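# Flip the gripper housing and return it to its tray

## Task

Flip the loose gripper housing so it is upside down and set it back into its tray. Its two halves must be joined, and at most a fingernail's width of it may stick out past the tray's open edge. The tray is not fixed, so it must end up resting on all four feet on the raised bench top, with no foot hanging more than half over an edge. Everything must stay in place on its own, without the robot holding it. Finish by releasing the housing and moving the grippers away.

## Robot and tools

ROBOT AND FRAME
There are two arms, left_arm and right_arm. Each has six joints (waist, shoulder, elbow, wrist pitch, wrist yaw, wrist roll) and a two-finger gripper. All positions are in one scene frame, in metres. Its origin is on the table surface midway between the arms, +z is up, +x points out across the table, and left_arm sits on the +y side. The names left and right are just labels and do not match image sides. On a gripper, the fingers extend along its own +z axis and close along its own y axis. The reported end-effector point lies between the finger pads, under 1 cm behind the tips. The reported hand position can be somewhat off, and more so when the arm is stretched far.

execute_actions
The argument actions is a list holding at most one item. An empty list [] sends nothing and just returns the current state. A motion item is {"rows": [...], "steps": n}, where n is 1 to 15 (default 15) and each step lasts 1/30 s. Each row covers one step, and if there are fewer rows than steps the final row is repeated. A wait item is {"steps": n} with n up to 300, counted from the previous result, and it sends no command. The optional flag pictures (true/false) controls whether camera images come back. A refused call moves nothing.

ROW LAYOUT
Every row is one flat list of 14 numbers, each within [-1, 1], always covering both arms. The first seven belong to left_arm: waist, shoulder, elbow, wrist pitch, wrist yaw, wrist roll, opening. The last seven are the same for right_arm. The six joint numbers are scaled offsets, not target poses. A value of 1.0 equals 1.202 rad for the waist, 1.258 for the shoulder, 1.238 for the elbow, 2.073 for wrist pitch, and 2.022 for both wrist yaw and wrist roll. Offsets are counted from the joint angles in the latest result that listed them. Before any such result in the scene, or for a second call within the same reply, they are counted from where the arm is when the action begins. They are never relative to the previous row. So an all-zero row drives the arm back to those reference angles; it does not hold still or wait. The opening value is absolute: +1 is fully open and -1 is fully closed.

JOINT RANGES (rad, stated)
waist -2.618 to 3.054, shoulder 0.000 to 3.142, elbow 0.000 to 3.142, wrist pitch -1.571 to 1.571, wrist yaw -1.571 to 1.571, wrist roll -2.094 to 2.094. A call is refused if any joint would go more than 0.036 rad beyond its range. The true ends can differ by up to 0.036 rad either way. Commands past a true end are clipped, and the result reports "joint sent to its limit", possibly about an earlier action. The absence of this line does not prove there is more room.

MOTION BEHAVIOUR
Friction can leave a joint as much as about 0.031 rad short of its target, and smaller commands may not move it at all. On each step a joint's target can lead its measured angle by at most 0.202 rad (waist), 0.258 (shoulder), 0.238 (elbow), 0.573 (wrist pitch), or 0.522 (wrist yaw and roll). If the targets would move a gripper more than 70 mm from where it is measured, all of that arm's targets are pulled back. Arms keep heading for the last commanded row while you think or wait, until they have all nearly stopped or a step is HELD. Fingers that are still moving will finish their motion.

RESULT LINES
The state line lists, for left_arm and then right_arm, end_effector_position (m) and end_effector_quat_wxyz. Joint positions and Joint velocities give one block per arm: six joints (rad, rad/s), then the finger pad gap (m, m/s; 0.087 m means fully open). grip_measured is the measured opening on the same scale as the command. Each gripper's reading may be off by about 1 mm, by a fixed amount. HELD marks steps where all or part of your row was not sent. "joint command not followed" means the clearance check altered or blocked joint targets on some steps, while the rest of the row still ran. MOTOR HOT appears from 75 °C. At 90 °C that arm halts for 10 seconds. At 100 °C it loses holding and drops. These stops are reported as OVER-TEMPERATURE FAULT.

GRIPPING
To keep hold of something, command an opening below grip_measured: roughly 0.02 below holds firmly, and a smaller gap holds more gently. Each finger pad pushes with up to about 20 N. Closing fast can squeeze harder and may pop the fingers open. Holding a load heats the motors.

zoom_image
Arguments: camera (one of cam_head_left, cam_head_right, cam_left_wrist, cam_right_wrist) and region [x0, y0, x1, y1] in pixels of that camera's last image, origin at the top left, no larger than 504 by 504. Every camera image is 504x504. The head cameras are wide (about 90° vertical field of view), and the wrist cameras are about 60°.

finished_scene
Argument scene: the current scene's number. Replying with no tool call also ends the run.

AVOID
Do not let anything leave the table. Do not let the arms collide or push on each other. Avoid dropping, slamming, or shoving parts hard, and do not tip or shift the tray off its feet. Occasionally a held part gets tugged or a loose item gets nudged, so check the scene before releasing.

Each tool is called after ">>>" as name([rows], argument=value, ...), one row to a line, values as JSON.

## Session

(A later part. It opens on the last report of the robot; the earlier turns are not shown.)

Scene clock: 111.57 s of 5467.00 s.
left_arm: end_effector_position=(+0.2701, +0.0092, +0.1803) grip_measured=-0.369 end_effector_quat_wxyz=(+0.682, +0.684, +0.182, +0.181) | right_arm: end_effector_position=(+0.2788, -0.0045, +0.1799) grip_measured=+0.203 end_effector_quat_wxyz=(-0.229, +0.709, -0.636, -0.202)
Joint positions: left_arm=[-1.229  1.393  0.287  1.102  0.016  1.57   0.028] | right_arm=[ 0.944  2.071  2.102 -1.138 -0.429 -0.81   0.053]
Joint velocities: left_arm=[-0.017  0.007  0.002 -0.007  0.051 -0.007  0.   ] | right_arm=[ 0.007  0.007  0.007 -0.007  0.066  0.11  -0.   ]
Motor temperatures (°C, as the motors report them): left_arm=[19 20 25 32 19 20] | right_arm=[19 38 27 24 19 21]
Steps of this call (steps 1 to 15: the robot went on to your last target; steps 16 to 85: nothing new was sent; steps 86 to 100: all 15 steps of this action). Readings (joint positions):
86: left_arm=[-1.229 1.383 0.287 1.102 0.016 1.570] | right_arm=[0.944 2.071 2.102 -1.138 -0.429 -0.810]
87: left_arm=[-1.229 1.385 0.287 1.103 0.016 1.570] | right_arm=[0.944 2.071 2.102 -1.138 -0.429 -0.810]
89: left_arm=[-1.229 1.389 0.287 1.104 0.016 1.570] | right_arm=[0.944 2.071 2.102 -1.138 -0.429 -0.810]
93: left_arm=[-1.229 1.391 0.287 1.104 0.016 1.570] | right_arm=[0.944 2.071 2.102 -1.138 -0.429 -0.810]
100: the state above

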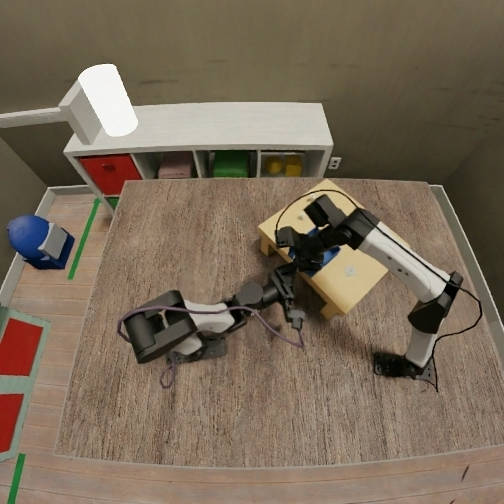

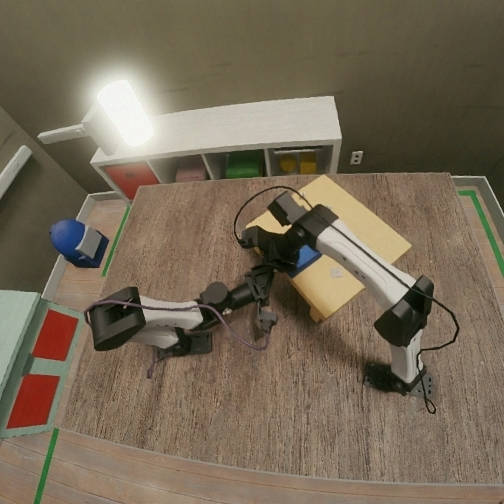

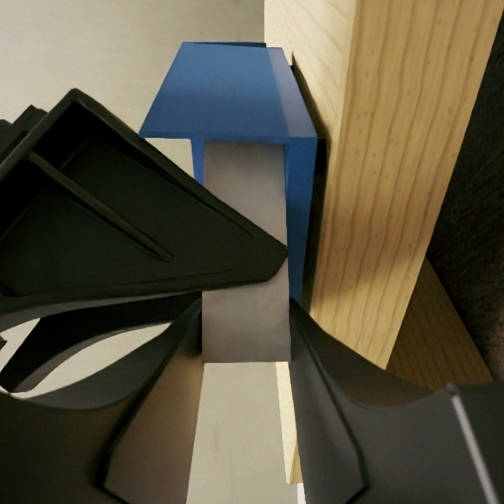

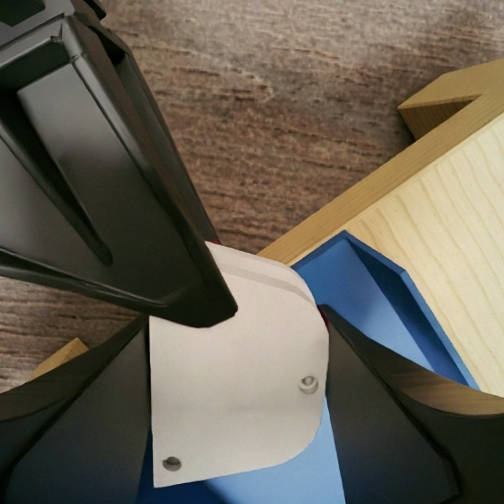

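Tighten left, release right and raise it (shoulder lift is near vertical).

>>> execute_actions([
  {"rows":[[0,0,0,0,0,0,-0.39,0,0,0,0,0,0,0.18],[0,0,0,0,0,0,-0.41,0,0,0,0,0,0,0.18],[0,0,0,0,0,0,-0.41,0,0,0,0,0,0,0.18],[0,0,0,0,0,0,-0.41,0,0,0,0,0,0,0.25],[0,0,0,0,0,0,-0.41,0,0,0,0,0,0,0.35],[0,0,0,0,0,0,-0.41,0,0,0,0,0,0,0.42],[0,0,0,0,0,0,-0.41,0,0,0,0,0,0,0.42],[0,0,0,0,0,0,-0.41,-0.01,-0.02,0.015,0,0,0,0.42],[0,0,0,0,0,0,-0.41,-0.015,-0.035,0.02,0,0,0,0.42],[0,0,0,0,0,0,-0.41,-0.02,-0.05,0.025,0,0,0,0.42],[0,0,0,0,0,0,-0.41,-0.025,-0.065,0.03,0,0,0,0.42],[0,0,0,0,0,0,-0.41,-0.03,-0.08,0.03,0,0,0,0.42],[0,0,0,0,0,0,-0.41,-0.03,-0.1,0.03,0,0,0,0.42]]},
], pictures=false)

>>> execute_actions([
  {"rows":[[0,0,0,0,0,0,-0.41,0,-0.06,0,0,0,0,0.42],[0,0,0,0,0,0,-0.41,-0.03,-0.1,0,0,0,0,0.42],[0,0,0,0,0,0,-0.41,-0.06,-0.14,0,0,0,0,0.42],[0,0,0,0,0,0,-0.41,-0.1,-0.18,0,0,0,0,0.42],[0,0,0,0,0,0,-0.41,-0.15,-0.2,0,0,0,0,0.42],[0,0,0,0,0,0,-0.41,-0.2,-0.2,0,0,0,0,0.42],[0,0,0,0,0,0,-0.41,-0.25,-0.2,0,0,0,0,0.42]]},
])

Scene clock: 117.13 s of 5467.00 s.
left_arm: end_effector_position=(+0.2704, +0.0095, +0.1814) grip_measured=-0.391 end_effector_quat_wxyz=(+0.683, +0.683, +0.182, +0.183) | right_arm: end_effector_position=(+0.2832, -0.0178, +0.2143) grip_measured=+0.420 end_effector_quat_wxyz=(-0.267, +0.699, -0.634, -0.196)
Joint positions: left_arm=[-1.229  1.393  0.287  1.106  0.014  1.573  0.027] | right_arm=[ 0.916  1.994  2.102 -1.141 -0.429 -0.81   0.062]
Joint velocities: left_arm=[-0.017  0.002  0.002 -0.007 -0.007 -0.066 -0.001] | right_arm=[-0.1   -0.554  0.085 -0.022  0.007 -0.007  0.001]
Motor temperatures (°C, as the motors report them): left_arm=[19 20 25 32 19 20] | right_arm=[19 39 27 24 19 21]
Steps of this call (steps 1 to 15: the robot went on to your last target; steps 16 to 90: nothing new was sent; then 2.07 s passed at rest; steps 91 to 105: all 15 steps of this action). Readings (joint positions):
91: left_arm=[-1.229 1.393 0.287 1.102 0.016 1.570] | right_arm=[0.944 2.071 2.102 -1.138 -0.429 -0.810]
92: left_arm=[-1.229 1.393 0.287 1.102 0.016 1.571] | right_arm=[0.944 2.071 2.102 -1.138 -0.429 -0.810]
94: left_arm=[-1.229 1.393 0.287 1.102 0.016 1.572] | right_arm=[0.944 2.071 2.102 -1.138 -0.429 -0.810]
98: left_arm=[-1.229 1.393 0.287 1.107 0.016 1.573] | right_arm=[0.944 2.070 2.102 -1.132 -0.429 -0.810]
105: the state above

Scene clock: 117.63 s of 5467.00 s.
left_arm: end_effector_position=(+0.2704, +0.0095, +0.1813) grip_measured=-0.391 end_effector_quat_wxyz=(+0.683, +0.683, +0.182, +0.183) | right_arm: end_effector_position=(+0.3391, -0.1490, +0.3255) grip_measured=+0.420 end_effector_quat_wxyz=(-0.410, +0.588, -0.687, -0.117)
Joint positions: left_arm=[-1.229  1.393  0.287  1.106  0.014  1.573  0.027] | right_arm=[ 0.604  1.736  2.104 -1.14  -0.422 -0.81   0.062]
Joint velocities: left_arm=[ 0.002 -0.002  0.002  0.007  0.007  0.051  0.   ] | right_arm=[ 0.095  0.002 -0.002  0.022 -0.066 -0.022  0.   ]
Motor temperatures (°C, as the motors report them): left_arm=[19 20 25 32 19 20] | right_arm=[19 39 27 24 19 21]
Steps of this call (steps 1 to 15: all 15 steps of this action). Readings (joint positions):
1: left_arm=[-1.229 1.393 0.287 1.106 0.014 1.573] | right_arm=[0.915 1.974 2.104 -1.141 -0.429 -0.810]
2: left_arm=[-1.229 1.393 0.287 1.106 0.014 1.573] | right_arm=[0.912 1.952 2.104 -1.141 -0.429 -0.810]
4: left_arm=[-1.229 1.393 0.287 1.106 0.014 1.573] | right_arm=[0.888 1.898 2.104 -1.143 -0.429 -0.810]
8: left_arm=[-1.229 1.393 0.287 1.106 0.014 1.573] | right_arm=[0.724 1.776 2.104 -1.142 -0.433 -0.810]
15: the state above

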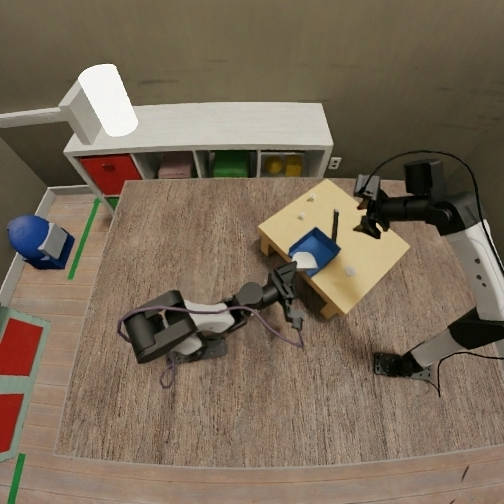

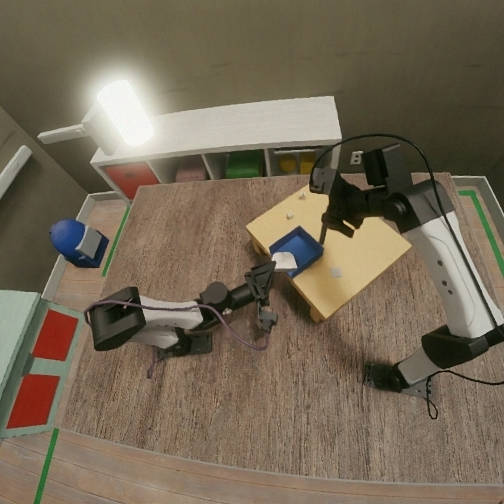

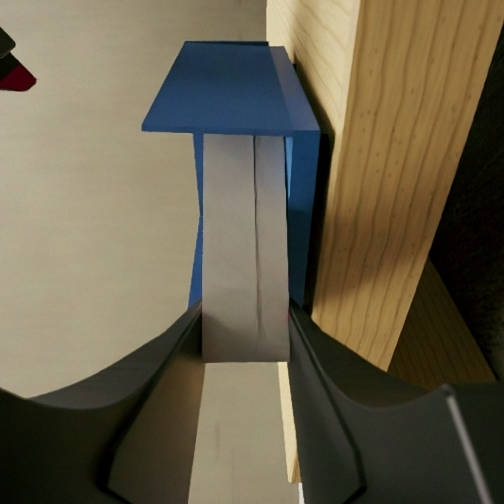

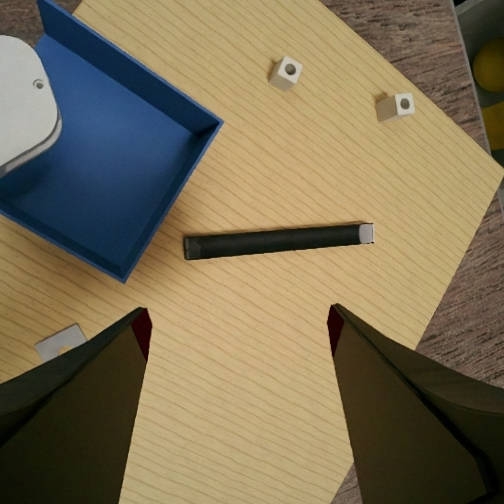

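>>> execute_actions([
  {"rows":[[0,-0.015,0,0.01,0,0,-0.43,0,0,0,0,0,0,0.42],[0,-0.025,0,0.01,0,0,-0.43,0,0,0,0,0,0,0.42],[0,-0.035,0,0.01,0,0,-0.43,0,0,0,0,0,0,0.42],[0,-0.05,0,0.01,0,0,-0.43,0,0,0,0,0,0,0.42],[0,-0.065,0,0.01,0,0,-0.43,0,0,0,0,0,0,0.42],[0,-0.08,0,0.01,0,0,-0.43,0,0,0,0,0,0,0.42],[0,-0.1,0,0.01,0,0,-0.43,0,0,0,0,0,0,0.42],[0,-0.12,0,0.01,0,0,-0.43,0,0,0,0,0,0,0.42],[0,-0.14,0,0.01,0,0,-0.43,0,0,0,0,0,0,0.42],[0,-0.16,0,0.01,0,0,-0.43,0,0,0,0,0,0,0.42],[0,-0.18,0,0.01,0,0,-0.43,0,0,0,0,0,0,0.42],[0,-0.2,0,0.01,0,0,-0.43,0,0,0,0,0,0,0.42],[0,-0.22,0,0.01,0,0,-0.43,0,0,0,0,0,0,0.42],[0,-0.24,0,0.01,0,0,-0.43,0,0,0,0,0,0,0.42],[0,-0.26,0,0.01,0,0,-0.43,0,0,0,0,0,0,0.42]]},
], pictures=false)

>>> execute_actions([
  {"rows":[[0,-0.07,0,0.02,0,0,-0.43,0,0,0,0,0,0,0.42],[0,-0.095,0,0.03,0,0,-0.43,0,0,0,0,0,0,0.42],[0,-0.12,0,0.04,0,0,-0.43,0,0,0,0,0,0,0.42],[0,-0.145,0,0.05,0,0,-0.43,0,0,0,0,0,0,0.42],[0,-0.17,0,0.06,0,0,-0.43,0,0,0,0,0,0,0.42],[0,-0.195,0,0.07,0,0,-0.43,0,0,0,0,0,0,0.42],[0,-0.22,0,0.08,0,0,-0.43,0,0,0,0,0,0,0.42],[0,-0.245,0,0.09,0,0,-0.43,0,0,0,0,0,0,0.42],[0,-0.27,0,0.1,0,0,-0.43,0,0,0,0,0,0,0.42],[0,-0.295,0,0.11,0,0,-0.43,0,0,0,0,0,0,0.42],[0,-0.32,0,0.12,0,0,-0.43,0,0,0,0,0,0,0.42],[0,-0.345,0,0.13,0,0,-0.43,0,0,0,0,0,0,0.42],[0,-0.37,0,0.14,0,0,-0.43,0,0,0,0,0,0,0.42],[0,-0.39,0,0.15,0,0,-0.43,0,0,0,0,0,0,0.42],[0,-0.4,0,0.16,0,0,-0.43,0,0,0,0,0,0,0.42]]},
], pictures=false)

>>> execute_actions([
  {"steps":10},
])

Scene clock: 125.33 s of 5467.00 s.
left_arm: end_effector_position=(+0.2543, +0.0366, +0.2771) grip_measured=-0.391 end_effector_quat_wxyz=(+0.769, +0.585, +0.154, +0.208) | right_arm: end_effector_position=(+0.3379, -0.1470, +0.3255) grip_measured=+0.420 end_effector_quat_wxyz=(-0.410, +0.590, -0.685, -0.118)
Joint positions: left_arm=[-1.229  1.122  0.287  1.107  0.014  1.573  0.027] | right_arm=[ 0.609  1.736  2.104 -1.14  -0.422 -0.81   0.062]
Joint velocities: left_arm=[ 0.017 -0.735  0.002  0.007  0.007  0.037  0.   ] | right_arm=[-0.007  0.002  0.017  0.022 -0.081  0.007 -0.   ]
Motor temperatures (°C, as the motors report them): left_arm=[19 20 25 32 19 20] | right_arm=[19 37 27 24 19 21]
Steps of this call (steps 1 to 15: the robot went on to your last target; steps 16 to 90: nothing new was sent; then 4.20 s passed at rest; steps 91 to 105: all 15 steps of this action). Readings (joint positions):
91: left_arm=[-1.229 1.393 0.287 1.106 0.014 1.573] | right_arm=[0.609 1.736 2.104 -1.140 -0.422 -0.810]
92: left_arm=[-1.229 1.391 0.287 1.106 0.014 1.573] | right_arm=[0.609 1.736 2.104 -1.140 -0.422 -0.810]
94: left_arm=[-1.229 1.376 0.287 1.106 0.014 1.573] | right_arm=[0.609 1.736 2.104 -1.140 -0.422 -0.810]
98: left_arm=[-1.229 1.300 0.287 1.106 0.014 1.573] | right_arm=[0.609 1.736 2.104 -1.140 -0.422 -0.810]
105: the state above

Scene clock: 125.83 s of 5467.00 s.
left_arm: end_effector_position=(+0.1788, +0.1637, +0.4453) grip_measured=-0.391 end_effector_quat_wxyz=(+0.919, +0.296, +0.074, +0.251) | right_arm: end_effector_position=(+0.3379, -0.1470, +0.3255) grip_measured=+0.420 end_effector_quat_wxyz=(-0.410, +0.590, -0.685, -0.118)
Joint positions: left_arm=[-1.229  0.665  0.287  1.329  0.014  1.573  0.027] | right_arm=[ 0.609  1.736  2.104 -1.14  -0.422 -0.81   0.062]
Joint velocities: left_arm=[-0.012 -0.75   0.002  0.681  0.066 -0.037 -0.001] | right_arm=[-0.002  0.002  0.007 -0.022 -0.051 -0.007  0.001]
Motor temperatures (°C, as the motors report them): left_arm=[19 20 25 32 19 20] | right_arm=[19 37 27 24 19 21]
Steps of this call (steps 1 to 15: all 15 steps of this action). Readings (joint positions):
1: left_arm=[-1.229 1.097 0.287 1.108 0.014 1.573] | right_arm=[0.609 1.736 2.104 -1.140 -0.422 -0.810]
2: left_arm=[-1.229 1.070 0.287 1.110 0.014 1.573] | right_arm=[0.609 1.736 2.104 -1.140 -0.422 -0.810]
4: left_arm=[-1.229 1.010 0.287 1.125 0.014 1.573] | right_arm=[0.609 1.736 2.104 -1.140 -0.422 -0.810]
8: left_arm=[-1.229 0.882 0.287 1.187 0.014 1.573] | right_arm=[0.609 1.736 2.104 -1.140 -0.422 -0.810]
15: the state above

Scene clock: 126.17 s of 5467.00 s.
left_arm: end_effector_position=(+0.1623, +0.1915, +0.4636) grip_measured=-0.391 end_effector_quat_wxyz=(+0.935, +0.237, +0.058, +0.256) | right_arm: end_effector_position=(+0.3379, -0.1470, +0.3255) grip_measured=+0.420 end_effector_quat_wxyz=(-0.410, +0.590, -0.685, -0.118)
Joint positions: left_arm=[-1.229  0.622  0.287  1.413  0.014  1.573  0.027] | right_arm=[ 0.609  1.736  2.104 -1.14  -0.422 -0.81   0.062]
Joint velocities: left_arm=[-0.002 -0.007 -0.007  0.007 -0.022 -0.037  0.001] | right_arm=[-0.012 -0.007 -0.022  0.081  0.022 -0.022 -0.002]
Motor temperatures (°C, as the motors report them): left_arm=[19 20 25 32 19 20] | right_arm=[19 37 27 24 19 21]
Steps of this call (steps 1 to 10: the robot went on to your last target). Readings (joint positions):
1: left_arm=[-1.229 0.644 0.287 1.354 0.014 1.573] | right_arm=[0.609 1.736 2.104 -1.140 -0.422 -0.810]
2: left_arm=[-1.229 0.630 0.287 1.376 0.014 1.573] | right_arm=[0.609 1.736 2.104 -1.140 -0.422 -0.810]
4: left_arm=[-1.229 0.622 0.287 1.404 0.014 1.573] | right_arm=[0.609 1.736 2.104 -1.140 -0.422 -0.810]
8: left_arm=[-1.229 0.622 0.287 1.412 0.014 1.573] | right_arm=[0.609 1.736 2.104 -1.140 -0.422 -0.810]
10: the state above

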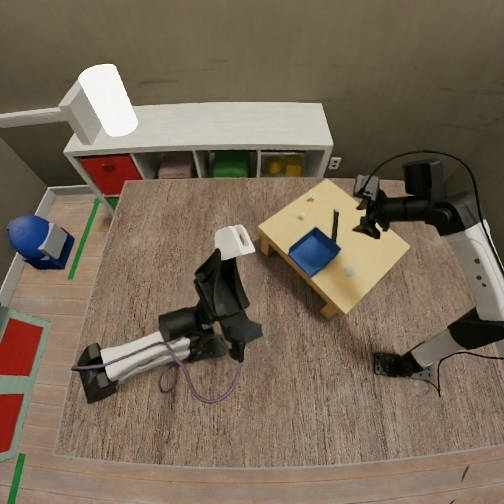

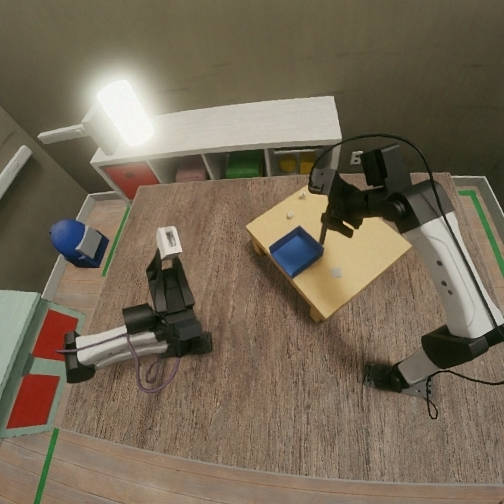

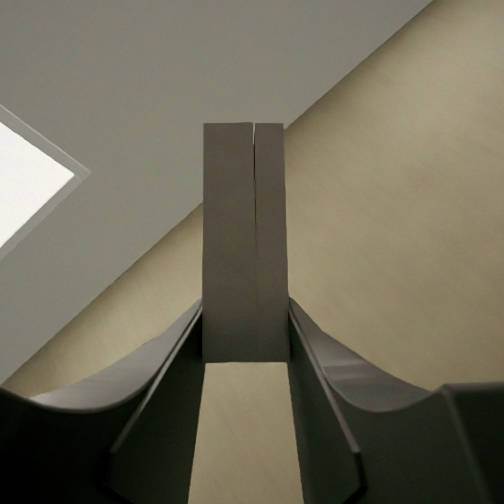

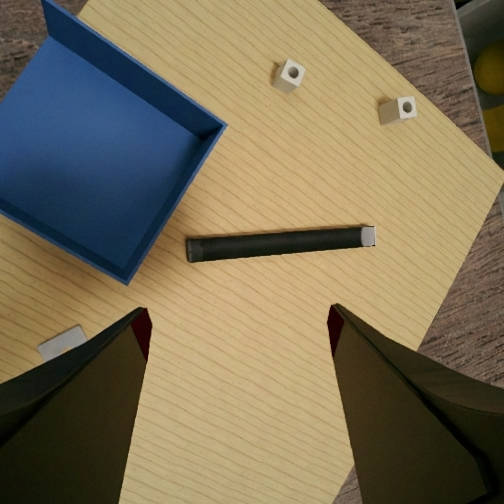

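>>> execute_actions([
  {"rows":[[0.01,0,0,0.01,0,-0.03,-0.43,0,0,0,0,0,0,0.42],[0.02,0,0,0.01,0,-0.06,-0.43,0,0,0,0,0,0,0.42],[0.03,0,0,0.01,0,-0.1,-0.43,0,0,0,0,0,0,0.42],[0.045,0,0,0.01,0,-0.14,-0.43,0,0,0,0,0,0,0.42],[0.06,0,0,0.01,0,-0.18,-0.43,0,0,0,0,0,0,0.42],[0.075,0,0,0.01,0,-0.22,-0.43,0,0,0,0,0,0,0.42],[0.09,0,0,0.01,0,-0.26,-0.43,0,0,0,0,0,0,0.42],[0.105,0,0,0.01,0,-0.3,-0.43,0,0,0,0,0,0,0.42],[0.12,0,0,0.01,0,-0.35,-0.43,0,0,0,0,0,0,0.42],[0.135,0,0,0.01,0,-0.4,-0.43,0,0,0,0,0,0,0.42],[0.15,0,0,0.01,0,-0.45,-0.43,0,0,0,0,0,0,0.42],[0.165,0,0,0.01,0,-0.5,-0.43,0,0,0,0,0,0,0.42],[0.175,0,0,0.01,0,-0.55,-0.43,0,0,0,0,0,0,0.42],[0.18,0,0,0.01,0,-0.6,-0.43,0,0,0,0,0,0,0.42],[0.18,0,0,0.01,0,-0.65,-0.43,0,0,0,0,0,0,0.42]]},
], pictures=false)

>>> execute_actions([
  {"rows":[[0.015,0,0,0.01,0,-1,-0.43,0,0,0,0,0,0,0.42]]},
], pictures=false)

>>> execute_actions([
  {"steps":20},
])

Scene clock: 131.60 s of 5467.00 s.
left_arm: end_effector_position=(+0.1931, +0.1868, +0.4481) grip_measured=-0.391 end_effector_quat_wxyz=(+0.966, +0.171, +0.174, -0.084) | right_arm: end_effector_position=(+0.3379, -0.1470, +0.3255) grip_measured=+0.420 end_effector_quat_wxyz=(-0.410, +0.590, -0.685, -0.118)
Joint positions: left_arm=[-1.029  0.622  0.287  1.415  0.013  0.666  0.027] | right_arm=[ 0.609  1.736  2.104 -1.14  -0.422 -0.81   0.062]
Joint velocities: left_arm=[ 0.198  0.002 -0.007  0.051 -0.037 -2.659 -0.   ] | right_arm=[-0.002 -0.017  0.007 -0.037 -0.022  0.051  0.001]
Motor temperatures (°C, as the motors report them): left_arm=[19 20 25 31 19 20] | right_arm=[19 36 27 25 19 21]
Steps of this call (steps 1 to 30: the robot went on to your last target; steps 31 to 90: nothing new was sent; then 1.93 s passed at rest; steps 91 to 105: all 15 steps of this action). Readings (joint positions):
91: left_arm=[-1.229 0.622 0.287 1.415 0.014 1.565] | right_arm=[0.609 1.736 2.104 -1.140 -0.422 -0.810]
92: left_arm=[-1.226 0.622 0.287 1.415 0.014 1.547] | right_arm=[0.609 1.736 2.104 -1.140 -0.422 -0.810]
94: left_arm=[-1.208 0.622 0.287 1.415 0.014 1.478] | right_arm=[0.609 1.736 2.104 -1.140 -0.422 -0.810]
98: left_arm=[-1.142 0.622 0.287 1.415 0.014 1.252] | right_arm=[0.609 1.736 2.104 -1.140 -0.422 -0.810]
105: the state above

Scene clock: 132.10 s of 5467.00 s.
left_arm: end_effector_position=(+0.1510, +0.1533, +0.4492) grip_measured=-0.391 end_effector_quat_wxyz=(+0.666, +0.010, +0.243, -0.705) | right_arm: end_effector_position=(+0.3379, -0.1470, +0.3255) grip_measured=+0.420 end_effector_quat_wxyz=(-0.410, +0.590, -0.685, -0.118)
Joint positions: left_arm=[-1.02   0.622  0.287  1.415  0.013 -0.799  0.027] | right_arm=[ 0.609  1.736  2.104 -1.14  -0.422 -0.81   0.062]
Joint velocities: left_arm=[ 0.017  0.007  0.002 -0.007  0.022 -2.806  0.   ] | right_arm=[ 0.012 -0.007 -0.002  0.066 -0.022 -0.007  0.   ]
Motor temperatures (°C, as the motors report them): left_arm=[19 20 25 31 19 20] | right_arm=[19 36 27 25 19 21]
Steps of this call (steps 1 to 15: all 15 steps of this action). Readings (joint positions):
1: left_arm=[-1.025 0.622 0.287 1.415 0.013 0.569] | right_arm=[0.609 1.736 2.104 -1.140 -0.422 -0.810]
2: left_arm=[-1.022 0.622 0.287 1.415 0.013 0.471] | right_arm=[0.609 1.736 2.104 -1.140 -0.422 -0.810]
4: left_arm=[-1.020 0.622 0.287 1.415 0.013 0.276] | right_arm=[0.609 1.736 2.104 -1.140 -0.422 -0.810]
8: left_arm=[-1.020 0.622 0.287 1.415 0.013 -0.115] | right_arm=[0.609 1.736 2.104 -1.140 -0.422 -0.810]
15: the state above

Scene clock: 132.77 s of 5467.00 s.
left_arm: end_effector_position=(+0.1313, +0.1588, +0.4584) grip_measured=-0.391 end_effector_quat_wxyz=(-0.452, +0.056, -0.237, +0.858) | right_arm: end_effector_position=(+0.3379, -0.1470, +0.3255) grip_measured=+0.420 end_effector_quat_wxyz=(-0.410, +0.590, -0.685, -0.118)
Joint positions: left_arm=[-1.02   0.622  0.287  1.415  0.013 -1.343  0.027] | right_arm=[ 0.609  1.736  2.104 -1.14  -0.422 -0.81   0.062]
Joint velocities: left_arm=[-0.002  0.007 -0.017 -0.037 -0.037 -0.095  0.001] | right_arm=[-0.002 -0.012 -0.002 -0.022  0.037 -0.022 -0.001]
Motor temperatures (°C, as the motors report them): left_arm=[19 20 25 31 19 20] | right_arm=[19 36 27 25 19 21]
Steps of this call (steps 1 to 20: the robot went on to your last target). Readings (joint positions):
1: left_arm=[-1.020 0.622 0.287 1.415 0.013 -0.896] | right_arm=[0.609 1.736 2.104 -1.140 -0.422 -0.810]
2: left_arm=[-1.020 0.622 0.287 1.415 0.013 -0.985] | right_arm=[0.609 1.736 2.104 -1.140 -0.422 -0.810]
4: left_arm=[-1.020 0.622 0.287 1.415 0.013 -1.118] | right_arm=[0.609 1.736 2.104 -1.140 -0.422 -0.810]
8: left_arm=[-1.020 0.622 0.287 1.415 0.013 -1.256] | right_arm=[0.609 1.736 2.104 -1.140 -0.422 -0.810]
20: the state above

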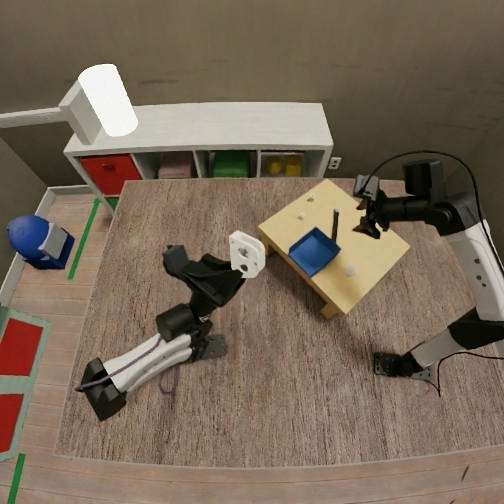

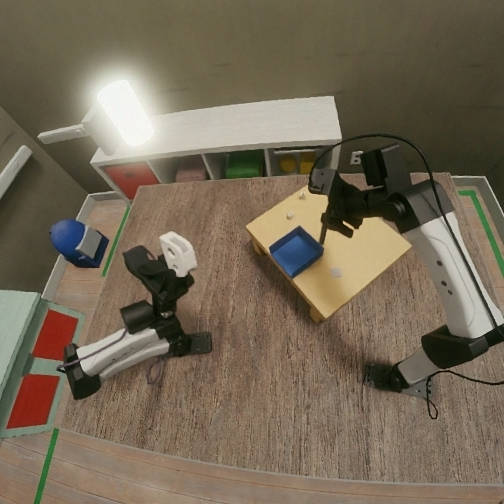

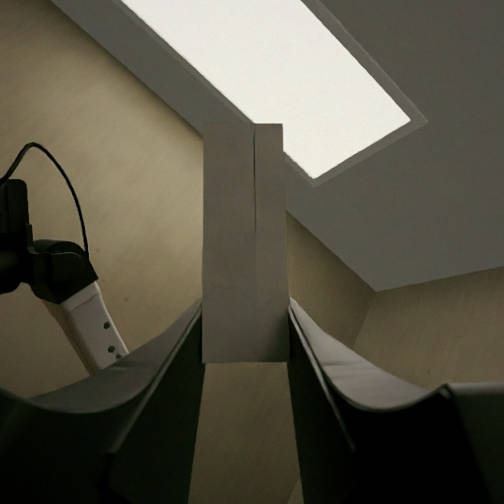

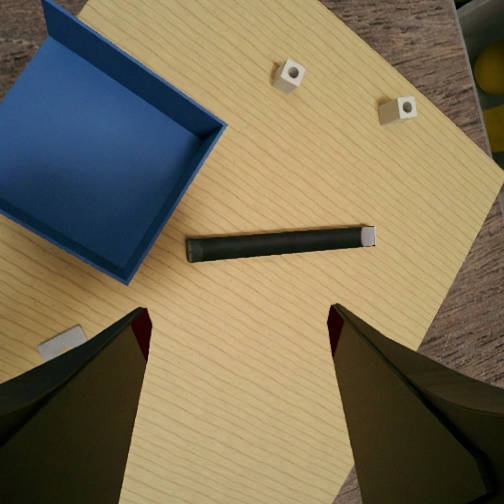

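>>> execute_actions([
  {"rows":[[0,0.02,0,-0.01,0,-0.03,-0.43,0,0,0,0,0,0,0.42],[0,0.04,0,-0.02,0,-0.05,-0.43,0,0,0,0,0,0,0.42],[0,0.07,0,-0.03,0,-0.07,-0.43,0,0,0,0,0,0,0.42],[0,0.1,0,-0.045,0,-0.09,-0.43,0,0,0,0,0,0,0.42],[0,0.135,0,-0.06,0,-0.117,-0.43,0,0,0,0,0,0,0.42],[0,0.17,0,-0.075,0,-0.117,-0.43,0,0,0,0,0,0,0.42],[0,0.205,0,-0.09,0,-0.117,-0.43,0,0,0,0,0,0,0.42],[0,0.24,0,-0.105,0,-0.117,-0.43,0,0,0,0,0,0,0.42],[0,0.275,0,-0.12,0,-0.117,-0.43,0,0,0,0,0,0,0.42],[0,0.31,0,-0.135,0,-0.117,-0.43,0,0,0,0,0,0,0.42],[0,0.345,0,-0.149,0,-0.117,-0.43,0,0,0,0,0,0,0.42],[0,0.38,0,-0.149,0,-0.117,-0.43,0,0,0,0,0,0,0.42],[0,0.41,0,-0.149,0,-0.117,-0.43,0.03,0,0,0,0,0,0.42],[0,0.44,0,-0.149,0,-0.117,-0.43,0.07,0,0,0,0,0,0.42],[0,0.47,0,-0.149,0,-0.117,-0.43,0.12,0,0,0,0,0,0.42]]},
], pictures=false)

>>> execute_actions([
  {"steps":15},
])

Scene clock: 139.30 s of 5467.00 s.
left_arm: end_effector_position=(+0.2470, +0.0318, +0.2817) grip_measured=-0.391 end_effector_quat_wxyz=(-0.294, +0.207, -0.555, +0.750) | right_arm: end_effector_position=(+0.3301, -0.1342, +0.3253) grip_measured=+0.420 end_effector_quat_wxyz=(-0.407, +0.602, -0.676, -0.123)
Joint positions: left_arm=[-1.02   1.144  0.287  1.16   0.013 -1.559  0.027] | right_arm=[ 0.647  1.736  2.104 -1.14  -0.415 -0.809  0.062]
Joint velocities: left_arm=[-0.027  1.15  -0.007 -0.388  0.022 -0.154 -0.001] | right_arm=[ 0.833 -0.012  0.002 -0.051  0.066 -0.037  0.001]
Motor temperatures (°C, as the motors report them): left_arm=[19 20 25 30 19 20] | right_arm=[19 36 27 25 19 21]
Steps of this call (steps 1 to 30: the robot went on to your last target; steps 31 to 90: nothing new was sent; then 3.03 s passed at rest; steps 91 to 105: all 15 steps of this action). Readings (joint positions):
91: left_arm=[-1.020 0.624 0.287 1.415 0.013 -1.356] | right_arm=[0.609 1.736 2.104 -1.140 -0.422 -0.810]
92: left_arm=[-1.020 0.629 0.287 1.414 0.013 -1.370] | right_arm=[0.609 1.736 2.104 -1.140 -0.422 -0.810]
94: left_arm=[-1.020 0.667 0.287 1.411 0.013 -1.412] | right_arm=[0.609 1.736 2.104 -1.140 -0.422 -0.810]
98: left_arm=[-1.020 0.830 0.287 1.341 0.013 -1.505] | right_arm=[0.609 1.736 2.104 -1.140 -0.422 -0.810]
105: the state above

Scene clock: 139.80 s of 5467.00 s.
left_arm: end_effector_position=(+0.2565, +0.0215, +0.2436) grip_measured=-0.391 end_effector_quat_wxyz=(-0.274, +0.230, -0.601, +0.715) | right_arm: end_effector_position=(+0.3006, -0.0938, +0.3255) grip_measured=+0.420 end_effector_quat_wxyz=(-0.400, +0.640, -0.639, -0.149)
Joint positions: left_arm=[-1.02   1.215  0.287  1.101  0.013 -1.572  0.027] | right_arm=[ 0.761  1.736  2.104 -1.14  -0.422 -0.809  0.062]
Joint velocities: left_arm=[-0.012 -0.002 -0.012 -0.11  -0.066  0.022 -0.   ] | right_arm=[-0.007  0.002 -0.027 -0.007 -0.11   0.022 -0.001]
Motor temperatures (°C, as the motors report them): left_arm=[19 20 25 30 19 20] | right_arm=[19 36 27 25 19 21]
Steps of this call (steps 1 to 15: the robot went on to your last target). Readings (joint positions):
1: left_arm=[-1.020 1.177 0.287 1.144 0.013 -1.562] | right_arm=[0.681 1.736 2.104 -1.140 -0.414 -0.809]
2: left_arm=[-1.020 1.200 0.287 1.126 0.013 -1.564] | right_arm=[0.715 1.736 2.104 -1.140 -0.415 -0.809]
4: left_arm=[-1.020 1.215 0.287 1.104 0.013 -1.568] | right_arm=[0.757 1.736 2.104 -1.140 -0.421 -0.809]
8: left_arm=[-1.020 1.215 0.287 1.101 0.013 -1.571] | right_arm=[0.761 1.736 2.104 -1.140 -0.422 -0.809]
15: the state above

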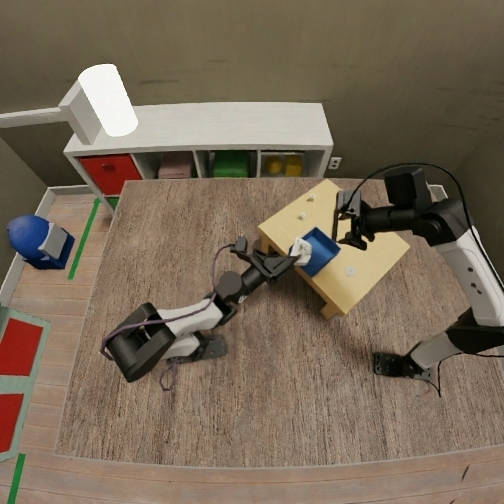

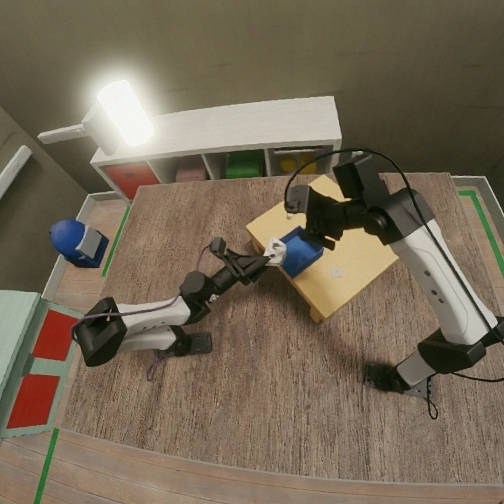

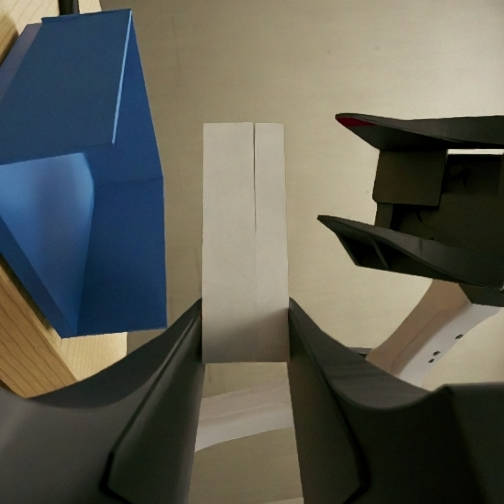

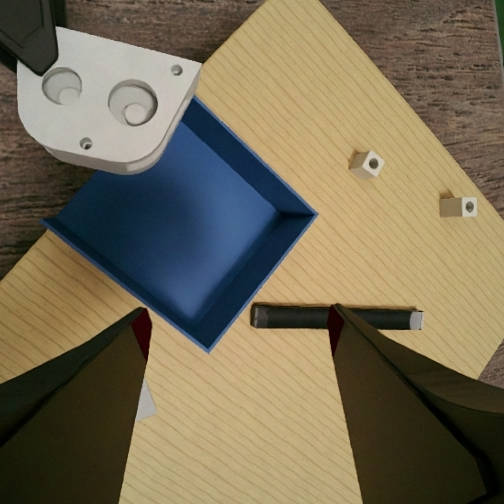

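>>> execute_actions([
  {"rows":[[-0.01,0.01,0,0,0,0,-0.43,0,0,0,0,0,0,0.42],[-0.02,0.02,0,0,0,0,-0.43,0,0,0,0,0,0,0.42],[-0.03,0.03,0,0,0,0,-0.43,0,0,0,0,0,0,0.42],[-0.036,0.04,0,0,0,0,-0.43,0,0,0,0,0,0,0.42],[-0.036,0.05,0,0,0,0,-0.43,0,0,0,0,0,0,0.42],[-0.036,0.06,0,0,0,0,-0.43,0,0,0,0,0,0,0.42],[-0.036,0.07,0,0,0,0,-0.43,0,0,0,0,0,0,0.42]]},
])

Scene clock: 142.83 s of 5467.00 s.
left_arm: end_effector_position=(+0.2519, +0.0069, +0.2144) grip_measured=-0.391 end_effector_quat_wxyz=(+0.252, -0.231, +0.634, -0.694) | right_arm: end_effector_position=(+0.3006, -0.0938, +0.3255) grip_measured=+0.420 end_effector_quat_wxyz=(-0.400, +0.640, -0.639, -0.149)
Joint positions: left_arm=[-1.056  1.295  0.287  1.097  0.013 -1.573  0.027] | right_arm=[ 0.761  1.736  2.104 -1.14  -0.422 -0.809  0.062]
Joint velocities: left_arm=[-0.007 -0.002 -0.022 -0.022  0.037 -0.037 -0.   ] | right_arm=[ 0.012 -0.012 -0.007  0.037 -0.037  0.051  0.   ]
Motor temperatures (°C, as the motors report them): left_arm=[19 20 25 31 19 20] | right_arm=[19 35 27 25 19 21]
Steps of this call (steps 1 to 15: the robot went on to your last target; steps 16 to 76: nothing new was sent; steps 77 to 91: all 15 steps of this action). Readings (joint positions):
77: left_arm=[-1.021 1.215 0.287 1.101 0.013 -1.573] | right_arm=[0.761 1.736 2.104 -1.140 -0.422 -0.809]
78: left_arm=[-1.023 1.217 0.287 1.101 0.013 -1.573] | right_arm=[0.761 1.736 2.104 -1.140 -0.422 -0.809]
80: left_arm=[-1.038 1.230 0.287 1.101 0.013 -1.573] | right_arm=[0.761 1.736 2.104 -1.140 -0.422 -0.809]
84: left_arm=[-1.056 1.281 0.287 1.101 0.013 -1.573] | right_arm=[0.761 1.736 2.104 -1.140 -0.422 -0.809]
91: the state above

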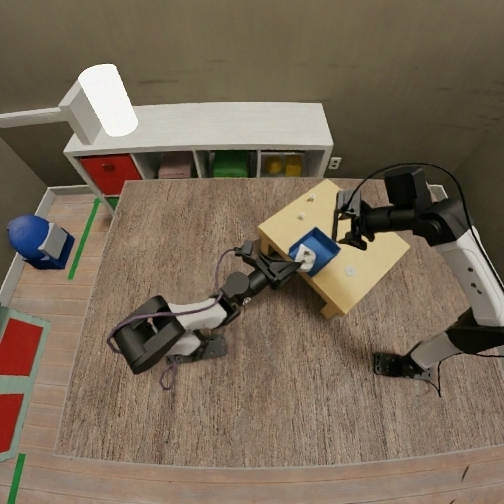

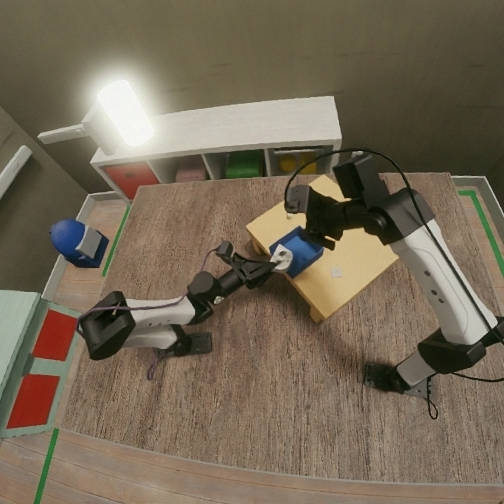

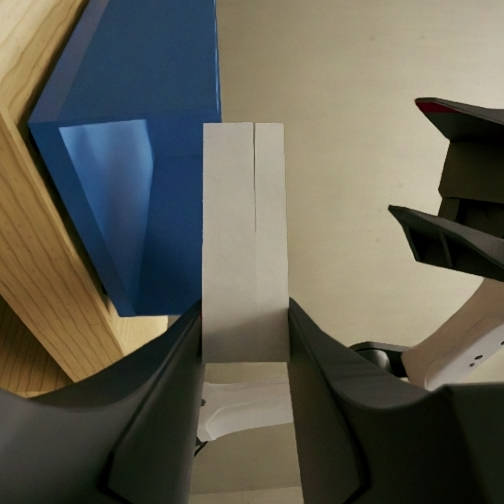

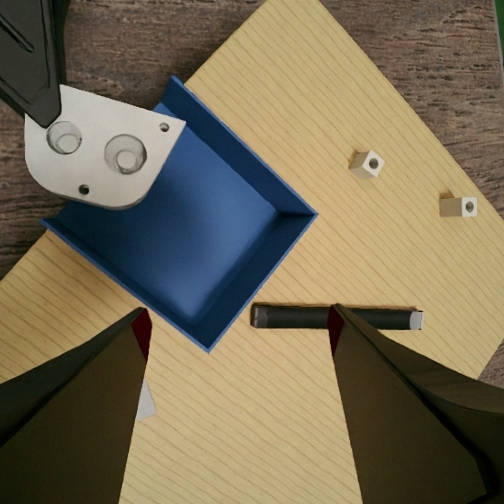

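Centred. Lower to just above the floor.

>>> execute_actions([
  {"rows":[[0,0.01,0,0.005,0,0,-0.43,0,0,0,0,0,0,0.42],[0,0.02,0,0.005,0,0,-0.43,0,0,0,0,0,0,0.42],[0,0.03,0,0.005,0,0,-0.43,0,0,0,0,0,0,0.42],[0,0.04,0,0.005,0,0,-0.43,0,0,0,0,0,0,0.42],[0,0.05,0,0.005,0,0,-0.43,0,0,0,0,0,0,0.42],[0,0.06,0,0.005,0,0,-0.43,0,0,0,0,0,0,0.42],[0,0.067,0,0.005,0,0,-0.43,0,0,0,0,0,0,0.42]]},
])

Scene clock: 145.67 s of 5467.00 s.
left_arm: end_effector_position=(+0.2563, +0.0019, +0.1868) grip_measured=-0.391 end_effector_quat_wxyz=(+0.242, -0.240, +0.660, -0.669) | right_arm: end_effector_position=(+0.3006, -0.0938, +0.3255) grip_measured=+0.420 end_effector_quat_wxyz=(-0.400, +0.640, -0.639, -0.149)
Joint positions: left_arm=[-1.056  1.372  0.287  1.098  0.013 -1.573  0.027] | right_arm=[ 0.761  1.736  2.104 -1.14  -0.422 -0.809  0.062]
Joint velocities: left_arm=[-0.017 -0.002 -0.007 -0.022 -0.037 -0.007 -0.   ] | right_arm=[ 0.022  0.007  0.002 -0.081 -0.007 -0.022  0.   ]
Motor temperatures (°C, as the motors report them): left_arm=[19 20 25 31 19 20] | right_arm=[19 35 27 25 19 21]
Steps of this call (steps 1 to 15: the robot went on to your last target; steps 16 to 70: nothing new was sent; steps 71 to 85: all 15 steps of this action). Readings (joint positions):
71: left_arm=[-1.056 1.295 0.287 1.097 0.013 -1.573] | right_arm=[0.761 1.736 2.104 -1.140 -0.422 -0.809]
72: left_arm=[-1.056 1.297 0.287 1.097 0.013 -1.573] | right_arm=[0.761 1.736 2.104 -1.140 -0.422 -0.809]
74: left_arm=[-1.056 1.310 0.287 1.098 0.013 -1.573] | right_arm=[0.761 1.736 2.104 -1.140 -0.422 -0.809]
78: left_arm=[-1.056 1.359 0.287 1.098 0.013 -1.573] | right_arm=[0.761 1.736 2.104 -1.140 -0.422 -0.809]
85: the state above

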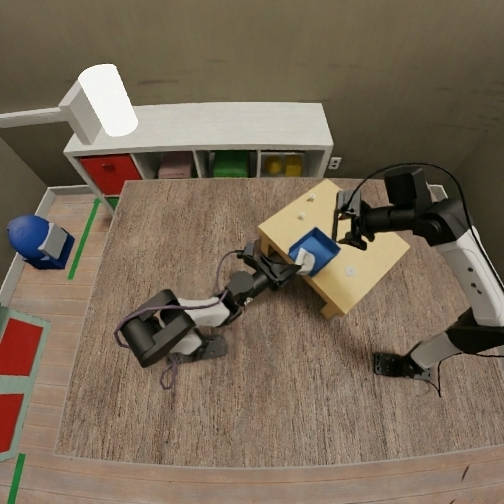

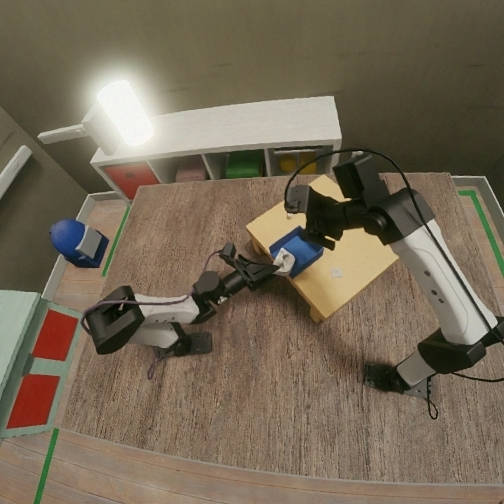

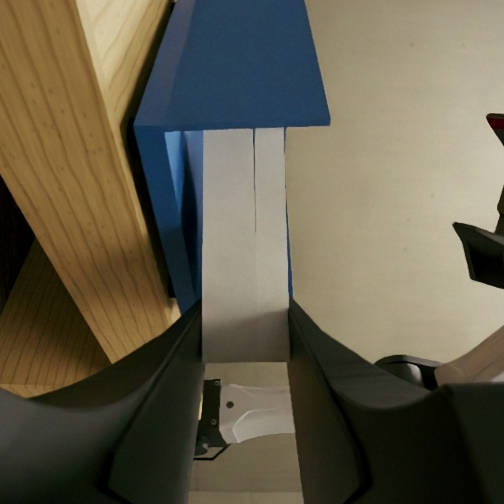

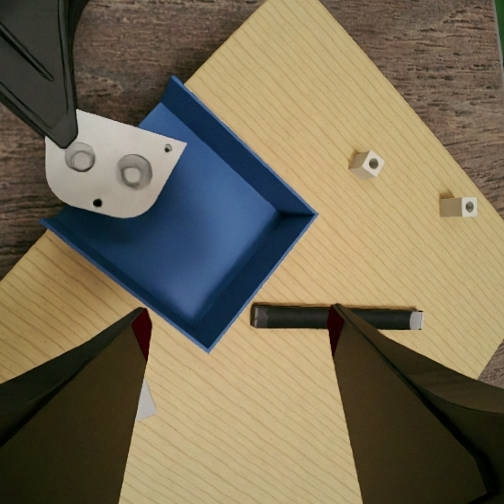

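>>> execute_actions([
  {"rows":[[0,0.005,0.02,0.005,0,0,-0.43,0,0,0,0,0,0,0.42],[0,0.015,0.028,0.005,0,0,-0.43,0,0,0,0,0,0,0.42],[0,0.025,0.036,0.005,0,0,-0.43,0,0,0,0,0,0,0.42],[0,0.035,0.044,0.005,0,0,-0.43,0,0,0,0,0,0,0.42],[0,0.045,0.052,0.005,0,0,-0.43,0,0,0,0,0,0,0.42],[0,0.055,0.059,0.005,0,0,-0.43,0,0,0,0,0,0,0.42],[0,0.063,0.059,0.005,0,0,-0.43,0,0,0,0,0,0,0.42]]},
])

Scene clock: 149.47 s of 5467.00 s.
left_arm: end_effector_position=(+0.2657, -0.0092, +0.1821) grip_measured=-0.391 end_effector_quat_wxyz=(+0.240, -0.243, +0.666, -0.663) | right_arm: end_effector_position=(+0.3006, -0.0938, +0.3255) grip_measured=+0.420 end_effector_quat_wxyz=(-0.400, +0.640, -0.639, -0.149)
Joint positions: left_arm=[-1.056  1.442  0.338  1.098  0.013 -1.573  0.027] | right_arm=[ 0.761  1.736  2.104 -1.14  -0.422 -0.809  0.062]
Joint velocities: left_arm=[ 0.007  0.002 -0.017 -0.066 -0.051  0.037  0.   ] | right_arm=[ 0.002 -0.007  0.007  0.051 -0.037  0.066 -0.001]
Motor temperatures (°C, as the motors report them): left_arm=[19 20 25 31 19 20] | right_arm=[19 35 27 26 19 21]
Steps of this call (steps 1 to 15: the robot went on to your last target; steps 16 to 90: nothing new was sent; then 0.30 s passed at rest; steps 91 to 105: all 15 steps of this action). Readings (joint positions):
91: left_arm=[-1.056 1.372 0.287 1.098 0.013 -1.573] | right_arm=[0.761 1.736 2.104 -1.140 -0.422 -0.809]
92: left_arm=[-1.056 1.373 0.287 1.098 0.013 -1.573] | right_arm=[0.761 1.736 2.104 -1.140 -0.422 -0.809]
94: left_arm=[-1.056 1.384 0.298 1.098 0.013 -1.573] | right_arm=[0.761 1.736 2.104 -1.140 -0.422 -0.809]
98: left_arm=[-1.056 1.429 0.335 1.098 0.013 -1.573] | right_arm=[0.761 1.736 2.104 -1.140 -0.422 -0.809]
105: the state above

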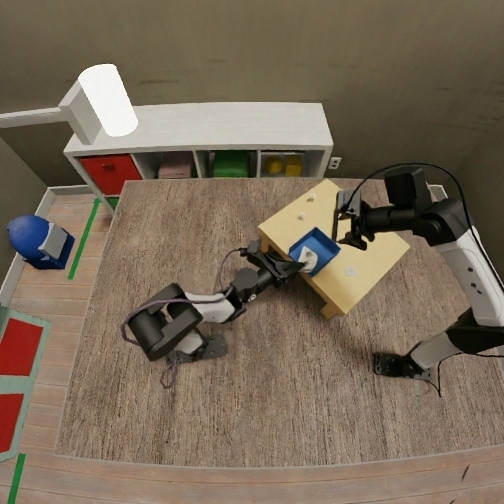

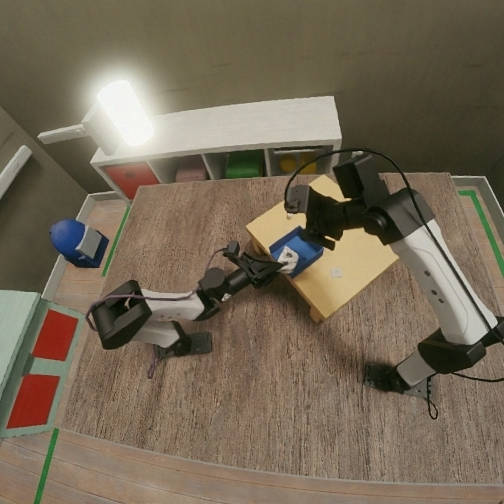

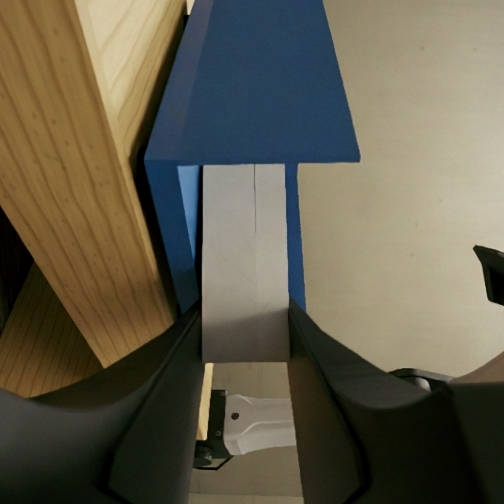

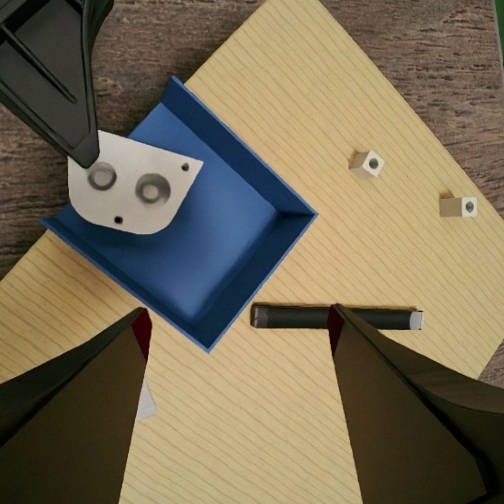

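Lower a few mm and open slowly.

>>> execute_actions([
  {"rows":[[0,0.017,0,0,0,0,-0.43,0,0,0,0,0,0,0.42],[0,0.017,0,0,0,0,-0.43,0,0,0,0,0,0,0.42],[0,0.017,0,0,0,0,-0.43,0,0,0,0,0,0,0.42],[0,0.017,0,0,0,0,-0.43,0,0,0,0,0,0,0.42],[0,0.017,0,0,0,0,-0.43,0,0,0,0,0,0,0.42],[0,0.017,0,0,0,0,-0.4,0,0,0,0,0,0,0.42],[0,0.017,0,0,0,0,-0.37,0,0,0,0,0,0,0.42],[0,0.017,0,0,0,0,-0.34,0,0,0,0,0,0,0.42],[0,0.017,0,0,0,0,-0.31,0,0,0,0,0,0,0.42],[0,0.017,0,0,0,0,-0.28,0,0,0,0,0,0,0.42],[0,0.017,0,0,0,0,-0.25,0,0,0,0,0,0,0.42],[0,0.017,0,0,0,0,-0.2,0,0,0,0,0,0,0.42]]},
])

Scene clock: 153.20 s of 5467.00 s.
left_arm: end_effector_position=(+0.2661, -0.0096, +0.1794) grip_measured=-0.201 end_effector_quat_wxyz=(+0.239, -0.244, +0.668, -0.661) | right_arm: end_effector_position=(+0.3006, -0.0938, +0.3255) grip_measured=+0.420 end_effector_quat_wxyz=(-0.400, +0.640, -0.639, -0.149)
Joint positions: left_arm=[-1.056  1.45   0.338  1.101  0.013 -1.573  0.035] | right_arm=[ 0.761  1.736  2.104 -1.14  -0.422 -0.809  0.062]
Joint velocities: left_arm=[-0.022 -0.012  0.007 -0.022 -0.022 -0.037  0.002] | right_arm=[-0.017 -0.012 -0.007 -0.051  0.007  0.007 -0.   ]
Motor temperatures (°C, as the motors report them): left_arm=[19 21 25 32 19 20] | right_arm=[19 35 27 26 19 21]
Steps of this call (steps 1 to 15: the robot went on to your last target; steps 16 to 90: nothing new was sent; then 0.23 s passed at rest; steps 91 to 105: all 15 steps of this action). Readings (joint positions):
91: left_arm=[-1.056 1.443 0.338 1.098 0.013 -1.573] | right_arm=[0.761 1.736 2.104 -1.140 -0.422 -0.809]
92: left_arm=[-1.056 1.445 0.338 1.098 0.013 -1.573] | right_arm=[0.761 1.736 2.104 -1.140 -0.422 -0.809]
94: left_arm=[-1.056 1.446 0.338 1.100 0.013 -1.573] | right_arm=[0.761 1.736 2.104 -1.140 -0.422 -0.809]
98: left_arm=[-1.056 1.446 0.338 1.101 0.013 -1.573] | right_arm=[0.761 1.736 2.104 -1.140 -0.422 -0.809]
105: the state above

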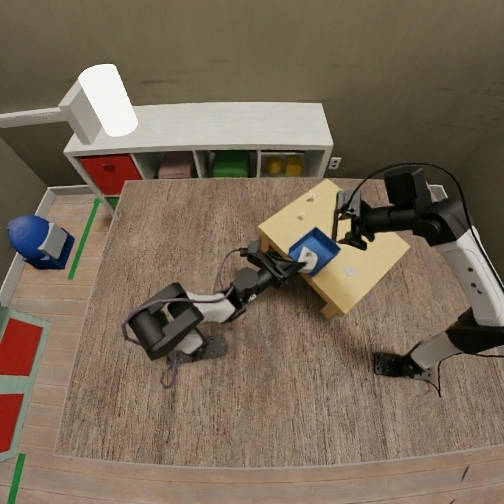

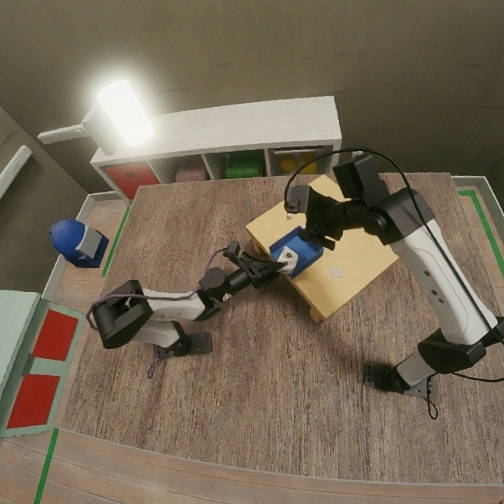

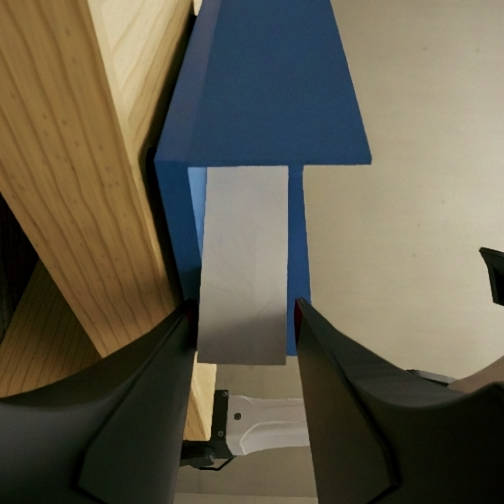

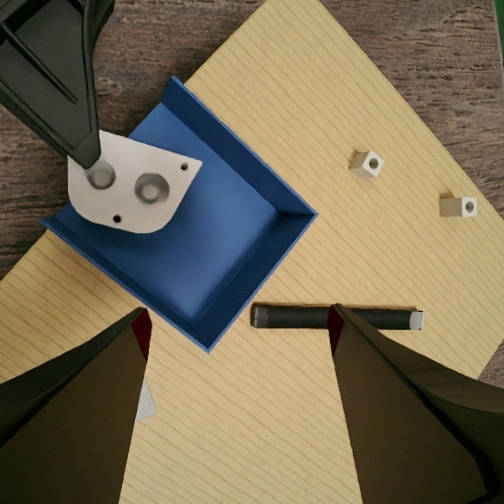

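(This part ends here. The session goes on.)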